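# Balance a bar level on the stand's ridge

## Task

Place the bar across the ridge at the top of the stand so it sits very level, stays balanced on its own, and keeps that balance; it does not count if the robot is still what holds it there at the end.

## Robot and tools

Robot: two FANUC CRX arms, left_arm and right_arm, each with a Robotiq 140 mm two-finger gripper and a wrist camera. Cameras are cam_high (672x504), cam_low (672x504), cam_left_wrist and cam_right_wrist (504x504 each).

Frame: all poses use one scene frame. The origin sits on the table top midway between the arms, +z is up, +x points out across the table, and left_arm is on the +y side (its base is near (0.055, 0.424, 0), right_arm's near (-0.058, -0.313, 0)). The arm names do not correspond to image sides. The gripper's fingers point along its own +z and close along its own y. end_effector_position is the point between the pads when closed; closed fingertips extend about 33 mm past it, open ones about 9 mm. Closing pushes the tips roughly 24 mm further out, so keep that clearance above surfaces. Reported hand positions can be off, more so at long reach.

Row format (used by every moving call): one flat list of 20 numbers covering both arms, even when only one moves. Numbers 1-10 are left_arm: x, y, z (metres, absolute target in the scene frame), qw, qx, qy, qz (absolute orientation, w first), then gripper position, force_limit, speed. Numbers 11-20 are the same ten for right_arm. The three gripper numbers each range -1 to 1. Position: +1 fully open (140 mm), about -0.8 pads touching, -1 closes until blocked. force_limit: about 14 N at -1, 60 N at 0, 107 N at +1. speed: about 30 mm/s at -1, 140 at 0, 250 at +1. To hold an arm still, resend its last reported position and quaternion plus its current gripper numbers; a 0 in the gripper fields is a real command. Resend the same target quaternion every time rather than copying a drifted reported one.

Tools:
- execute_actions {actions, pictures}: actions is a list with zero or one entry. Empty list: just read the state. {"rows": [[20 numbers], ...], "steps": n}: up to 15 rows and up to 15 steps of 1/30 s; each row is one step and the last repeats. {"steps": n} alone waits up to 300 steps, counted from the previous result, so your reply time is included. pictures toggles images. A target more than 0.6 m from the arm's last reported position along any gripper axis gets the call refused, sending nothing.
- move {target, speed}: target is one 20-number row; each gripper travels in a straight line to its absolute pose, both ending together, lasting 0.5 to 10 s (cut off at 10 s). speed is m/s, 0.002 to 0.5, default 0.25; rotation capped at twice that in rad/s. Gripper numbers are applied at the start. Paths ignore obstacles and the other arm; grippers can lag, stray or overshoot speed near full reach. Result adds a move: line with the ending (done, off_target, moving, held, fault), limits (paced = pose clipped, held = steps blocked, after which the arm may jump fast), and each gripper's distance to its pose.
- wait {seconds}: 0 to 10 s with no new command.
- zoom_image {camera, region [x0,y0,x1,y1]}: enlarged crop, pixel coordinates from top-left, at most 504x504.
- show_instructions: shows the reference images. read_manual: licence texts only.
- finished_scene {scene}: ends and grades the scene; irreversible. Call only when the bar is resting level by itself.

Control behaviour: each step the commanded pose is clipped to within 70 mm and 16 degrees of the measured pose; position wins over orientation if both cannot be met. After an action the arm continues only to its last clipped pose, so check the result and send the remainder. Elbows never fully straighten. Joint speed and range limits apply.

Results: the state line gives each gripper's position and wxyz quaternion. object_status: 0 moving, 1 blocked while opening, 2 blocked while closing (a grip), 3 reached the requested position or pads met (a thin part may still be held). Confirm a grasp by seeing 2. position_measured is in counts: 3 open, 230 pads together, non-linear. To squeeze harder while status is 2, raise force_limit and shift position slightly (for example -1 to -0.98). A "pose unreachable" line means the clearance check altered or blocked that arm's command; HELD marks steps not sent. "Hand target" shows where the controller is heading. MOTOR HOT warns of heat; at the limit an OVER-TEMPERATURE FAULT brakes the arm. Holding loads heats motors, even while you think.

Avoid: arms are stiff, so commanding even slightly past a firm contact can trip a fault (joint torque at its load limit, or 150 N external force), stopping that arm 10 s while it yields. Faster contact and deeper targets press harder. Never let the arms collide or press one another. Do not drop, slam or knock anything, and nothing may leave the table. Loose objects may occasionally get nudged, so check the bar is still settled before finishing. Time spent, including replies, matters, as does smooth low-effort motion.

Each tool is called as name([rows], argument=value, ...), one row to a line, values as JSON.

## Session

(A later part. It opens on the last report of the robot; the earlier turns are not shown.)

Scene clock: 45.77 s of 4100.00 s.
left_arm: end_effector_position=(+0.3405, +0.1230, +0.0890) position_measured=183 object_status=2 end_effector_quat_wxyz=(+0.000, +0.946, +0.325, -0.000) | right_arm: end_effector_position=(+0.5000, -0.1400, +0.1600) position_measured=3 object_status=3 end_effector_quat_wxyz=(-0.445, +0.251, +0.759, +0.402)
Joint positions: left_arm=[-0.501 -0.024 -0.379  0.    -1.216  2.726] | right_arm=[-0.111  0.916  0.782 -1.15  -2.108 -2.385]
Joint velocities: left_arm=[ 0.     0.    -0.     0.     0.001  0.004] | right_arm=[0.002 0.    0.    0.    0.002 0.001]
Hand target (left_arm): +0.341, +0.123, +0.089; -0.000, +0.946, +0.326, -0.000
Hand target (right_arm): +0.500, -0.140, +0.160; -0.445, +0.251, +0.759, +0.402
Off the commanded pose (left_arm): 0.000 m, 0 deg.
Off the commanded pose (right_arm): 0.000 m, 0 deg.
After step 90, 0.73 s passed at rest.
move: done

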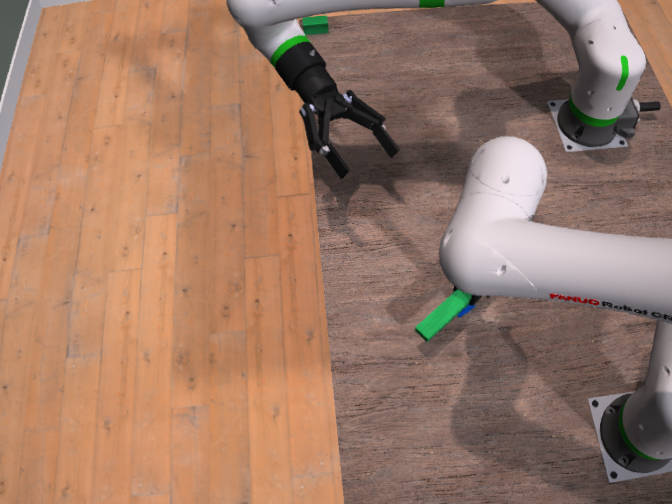

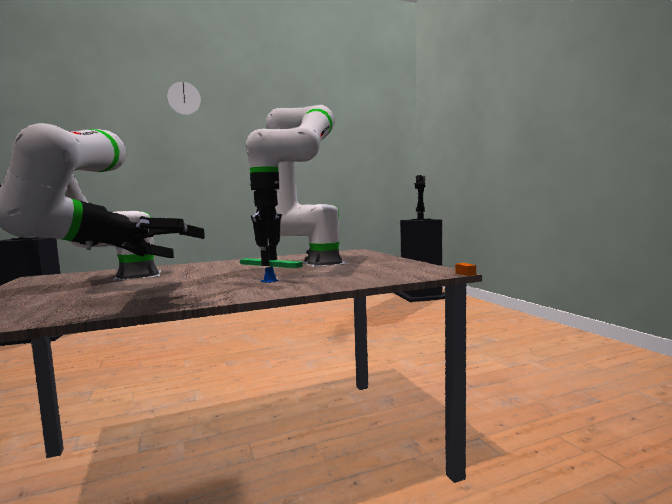

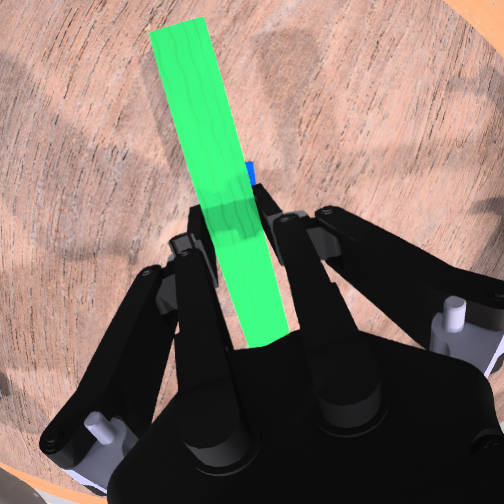

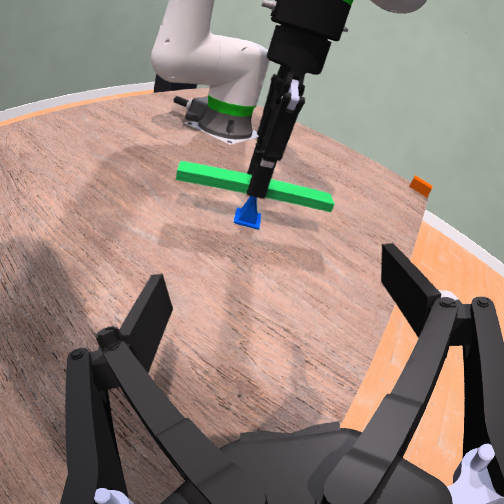

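move(target=[0.3425,0.1205,0.0855,0,0.9455,0.3256,0,-1,-0.3,-0.5,0.50,-0.14,0.16,-0.445,0.251,0.759,0.402,1,0,0], speed=0.01)

zoom_image(camera="cam_low", region=[230, 240, 310, 290])

zoom_image(camera="cam_right_wrist", region=[215, 160, 305, 240])

Scene clock: 54.20 s of 4100.00 s.
left_arm: end_effector_position=(+0.3425, +0.1205, +0.0855) position_measured=183 object_status=2 end_effector_quat_wxyz=(+0.000, +0.946, +0.326, +0.000) | right_arm: end_effector_position=(+0.5000, -0.1400, +0.1600) position_measured=3 object_status=3 end_effector_quat_wxyz=(-0.445, +0.251, +0.759, +0.402)
Joint positions: left_arm=[-0.504 -0.013 -0.376 -0.    -1.207  2.73 ] | right_arm=[-0.111  0.916  0.782 -1.15  -2.108 -2.385]
Joint velocities: left_arm=[-0.     0.001  0.    -0.     0.001  0.001] | right_arm=[ 0.001  0.001 -0.     0.     0.001 -0.001]
Hand target (left_arm): +0.343, +0.120, +0.086; +0.000, +0.946, +0.326, -0.000
Hand target (right_arm): +0.500, -0.140, +0.160; -0.445, +0.251, +0.759, +0.402
Off the commanded pose (left_arm): 0.000 m, 0 deg.
Off the commanded pose (right_arm): 0.000 m, 0 deg.
After step 90, 4.73 s passed at rest.
move: done

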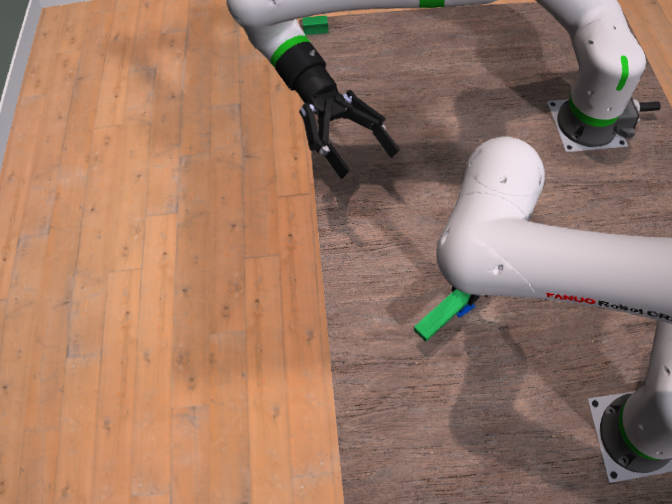

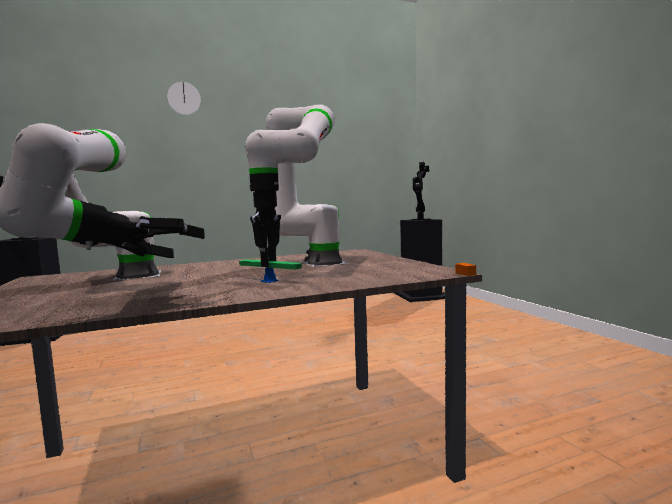

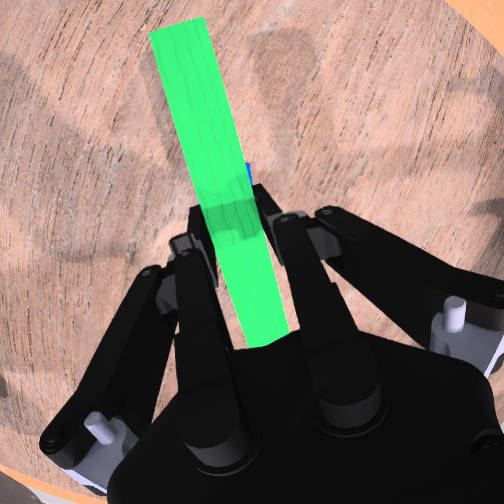

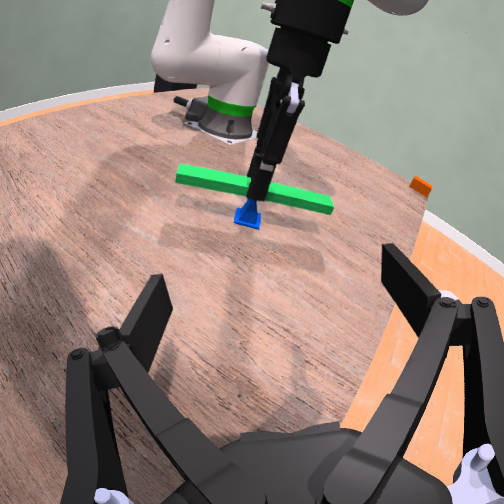

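Region (230, 240, 310, 290) of cam_low's 672x504 image, scaled by 6.300, with more detail than that image has; it fills the top 315 rows of this view, and the rest is white.

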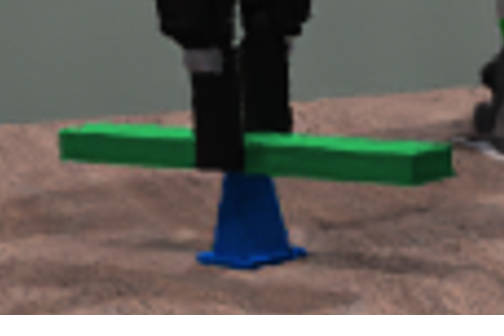

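Region (215, 160, 305, 240) of cam_right_wrist's 504x504 image, scaled by 5.600, with more detail than that image has.

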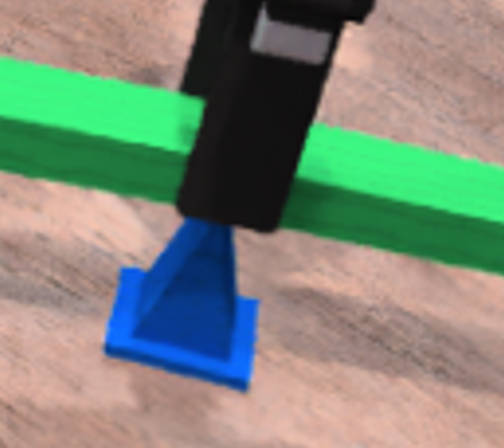

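move(target=[0.3425,0.120,0.0835,0,0.9455,0.3256,0,-1,-0.3,-0.5,0.50,-0.14,0.16,-0.445,0.251,0.759,0.402,1,0,0], speed=0.005)

move(target=[0.3425,0.120,0.0835,0,0.9455,0.3256,0,-0.2,-0.3,-1,0.50,-0.14,0.16,-0.445,0.251,0.759,0.402,1,0,0])

zoom_image(camera="cam_low", region=[230, 240, 310, 290])

Scene clock: 68.33 s of 4100.00 s.
left_arm: end_effector_position=(+0.3425, +0.1200, +0.0836) position_measured=183 object_status=2 end_effector_quat_wxyz=(+0.000, +0.946, +0.326, +0.000) | right_arm: end_effector_position=(+0.5000, -0.1400, +0.1600) position_measured=3 object_status=3 end_effector_quat_wxyz=(-0.445, +0.251, +0.759, +0.402)
Joint positions: left_arm=[-0.505 -0.01  -0.379 -0.    -1.202  2.731] | right_arm=[-0.111  0.916  0.782 -1.15  -2.108 -2.385]
Joint velocities: left_arm=[-0.     0.    -0.    -0.001  0.001 -0.001] | right_arm=[ 0.001  0.001 -0.     0.    -0.     0.001]
Hand target (left_arm): +0.343, +0.120, +0.084; +0.000, +0.946, +0.326, -0.000
Hand target (right_arm): +0.500, -0.140, +0.160; -0.445, +0.251, +0.759, +0.402
Off the commanded pose (left_arm): 0.000 m, 0 deg.
Off the commanded pose (right_arm): 0.000 m, 0 deg.
After step 90, 10.43 s passed at rest.
move: done

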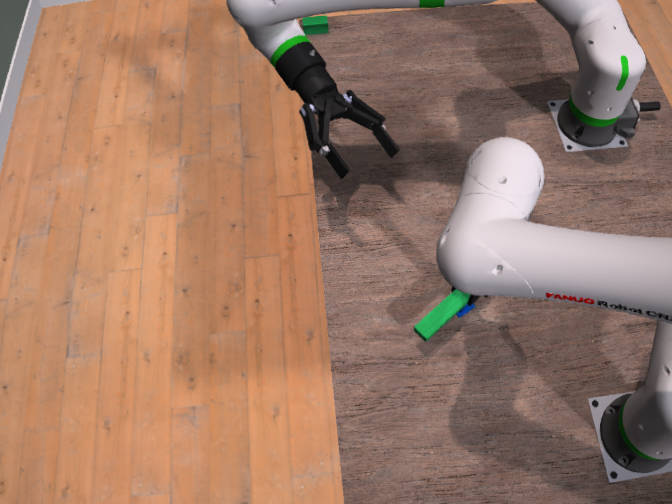

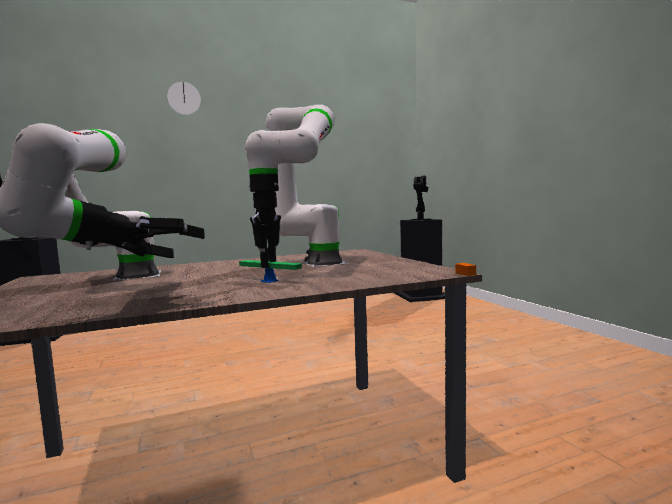

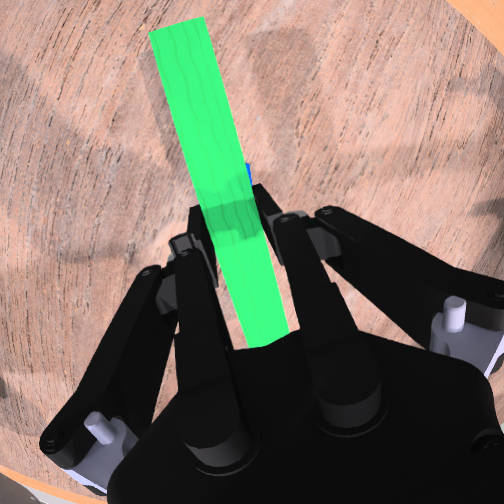

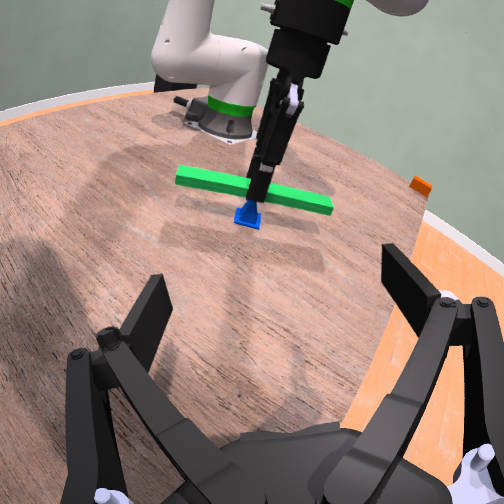

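Scene clock: 69.17 s of 4100.00 s.
left_arm: end_effector_position=(+0.3425, +0.1200, +0.0834) position_measured=154 object_status=3 end_effector_quat_wxyz=(-0.000, +0.946, +0.326, -0.000) | right_arm: end_effector_position=(+0.5000, -0.1400, +0.1600) position_measured=3 object_status=3 end_effector_quat_wxyz=(-0.445, +0.251, +0.759, +0.402)
Joint positions: left_arm=[-0.505 -0.01  -0.379 -0.    -1.202  2.731] | right_arm=[-0.111  0.916  0.782 -1.15  -2.108 -2.385]
Joint velocities: left_arm=[ 0.    -0.002 -0.     0.    -0.    -0.002] | right_arm=[-0.001  0.     0.     0.     0.001 -0.   ]
Hand target (left_arm): +0.343, +0.120, +0.083; +0.000, +0.946, +0.326, -0.000
Hand target (right_arm): +0.500, -0.140, +0.160; -0.445, +0.251, +0.759, +0.402
Off the commanded pose (left_arm): 0.000 m, 0 deg.
Off the commanded pose (right_arm): 0.000 m, 0 deg.
move: done

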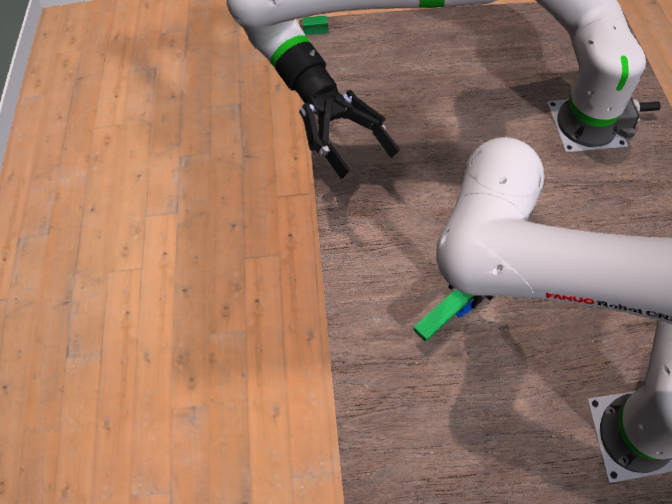

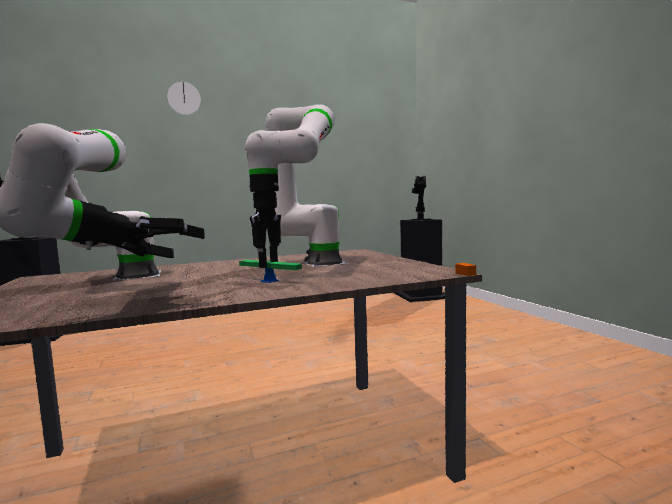

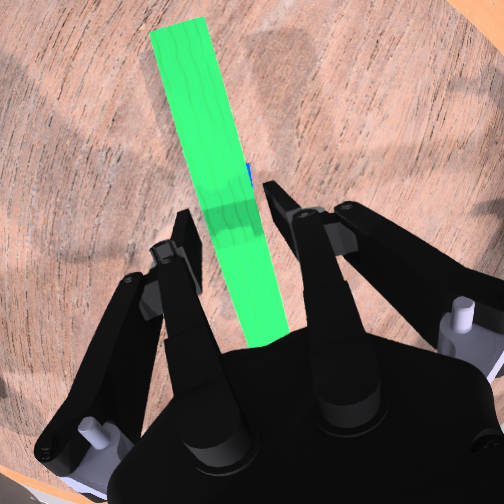

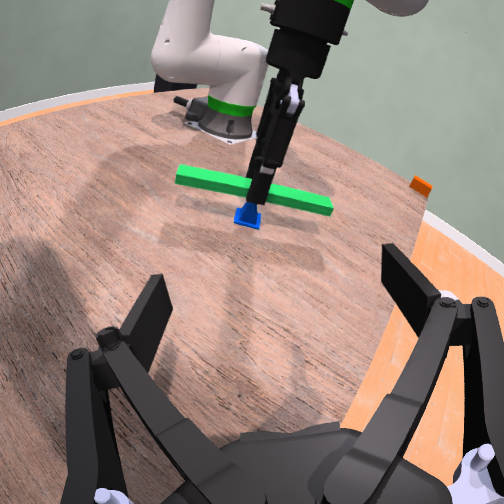

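Region (230, 240, 310, 290) of cam_low's 672x504 image, scaled by 6.300, with more detail than that image has; it fills the top 315 rows of this view, and the rest is white.

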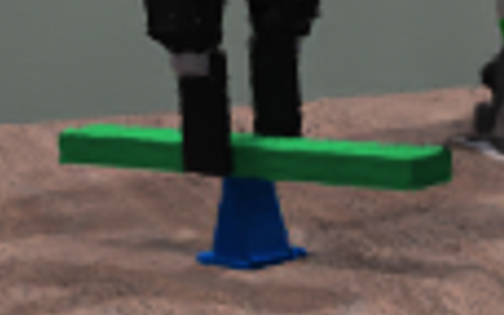

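move(target=[0.3425,0.120,0.15,0,0.9455,0.3256,0,-0.2,-0.3,-1,0.50,-0.14,0.16,-0.445,0.251,0.759,0.402,1,0,0], speed=0.15)

zoom_image(camera="cam_right_wrist", region=[165, 130, 345, 250])

Scene clock: 71.80 s of 4100.00 s.
left_arm: end_effector_position=(+0.3423, +0.1200, +0.1500) position_measured=154 object_status=3 end_effector_quat_wxyz=(+0.000, +0.945, +0.326, -0.000) | right_arm: end_effector_position=(+0.5000, -0.1400, +0.1600) position_measured=3 object_status=3 end_effector_quat_wxyz=(-0.445, +0.251, +0.759, +0.402)
Joint positions: left_arm=[-0.505 -0.059 -0.265  0.    -1.365  2.731] | right_arm=[-0.111  0.916  0.782 -1.15  -2.108 -2.385]
Joint velocities: left_arm=[-0.     0.001  0.002 -0.    -0.003  0.002] | right_arm=[ 0.001 -0.    -0.     0.     0.001  0.   ]
Hand target (left_arm): +0.342, +0.120, +0.150; -0.000, +0.945, +0.326, +0.000
Hand target (right_arm): +0.500, -0.140, +0.160; -0.445, +0.251, +0.759, +0.402
Off the commanded pose (left_arm): 0.000 m, 0 deg.
Off the commanded pose (right_arm): 0.000 m, 0 deg.
move: done

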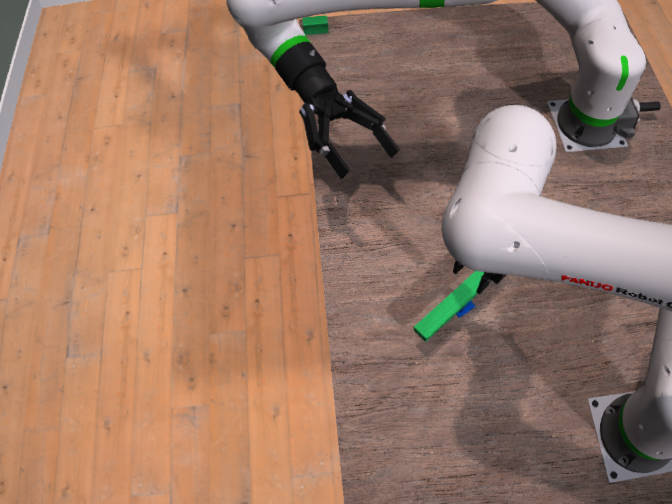

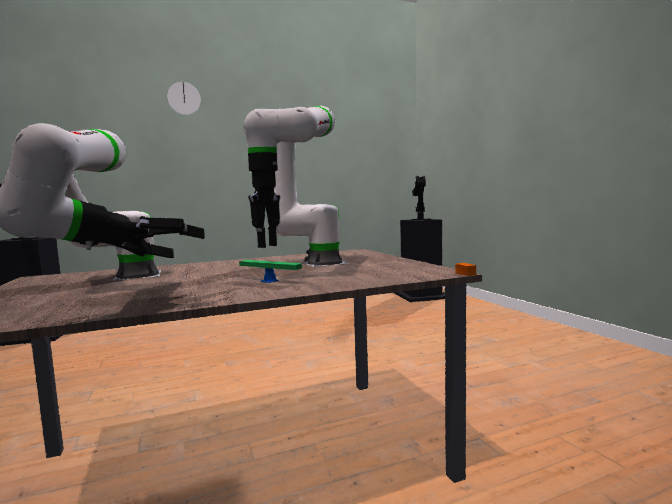

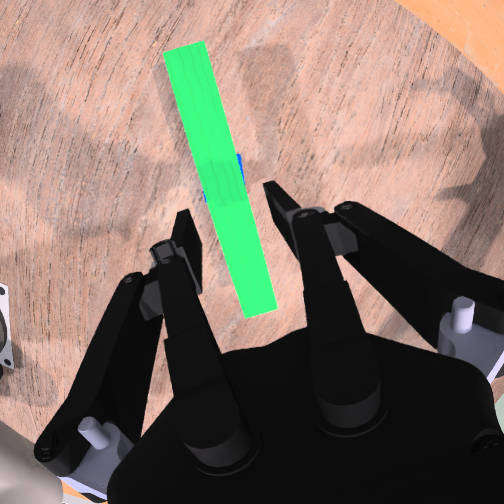

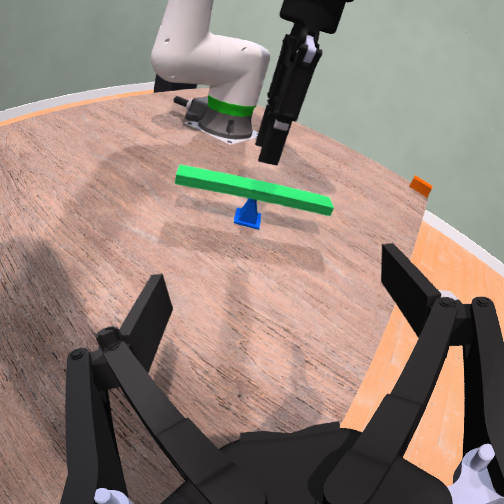

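Region (165, 130, 345, 250) of cam_right_wrist's 504x504 image, scaled by 2.800, with more detail than that image has.

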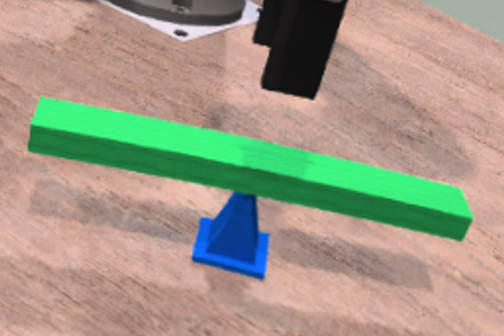

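finished_scene(scene=2)

The scene is finished: the task was done.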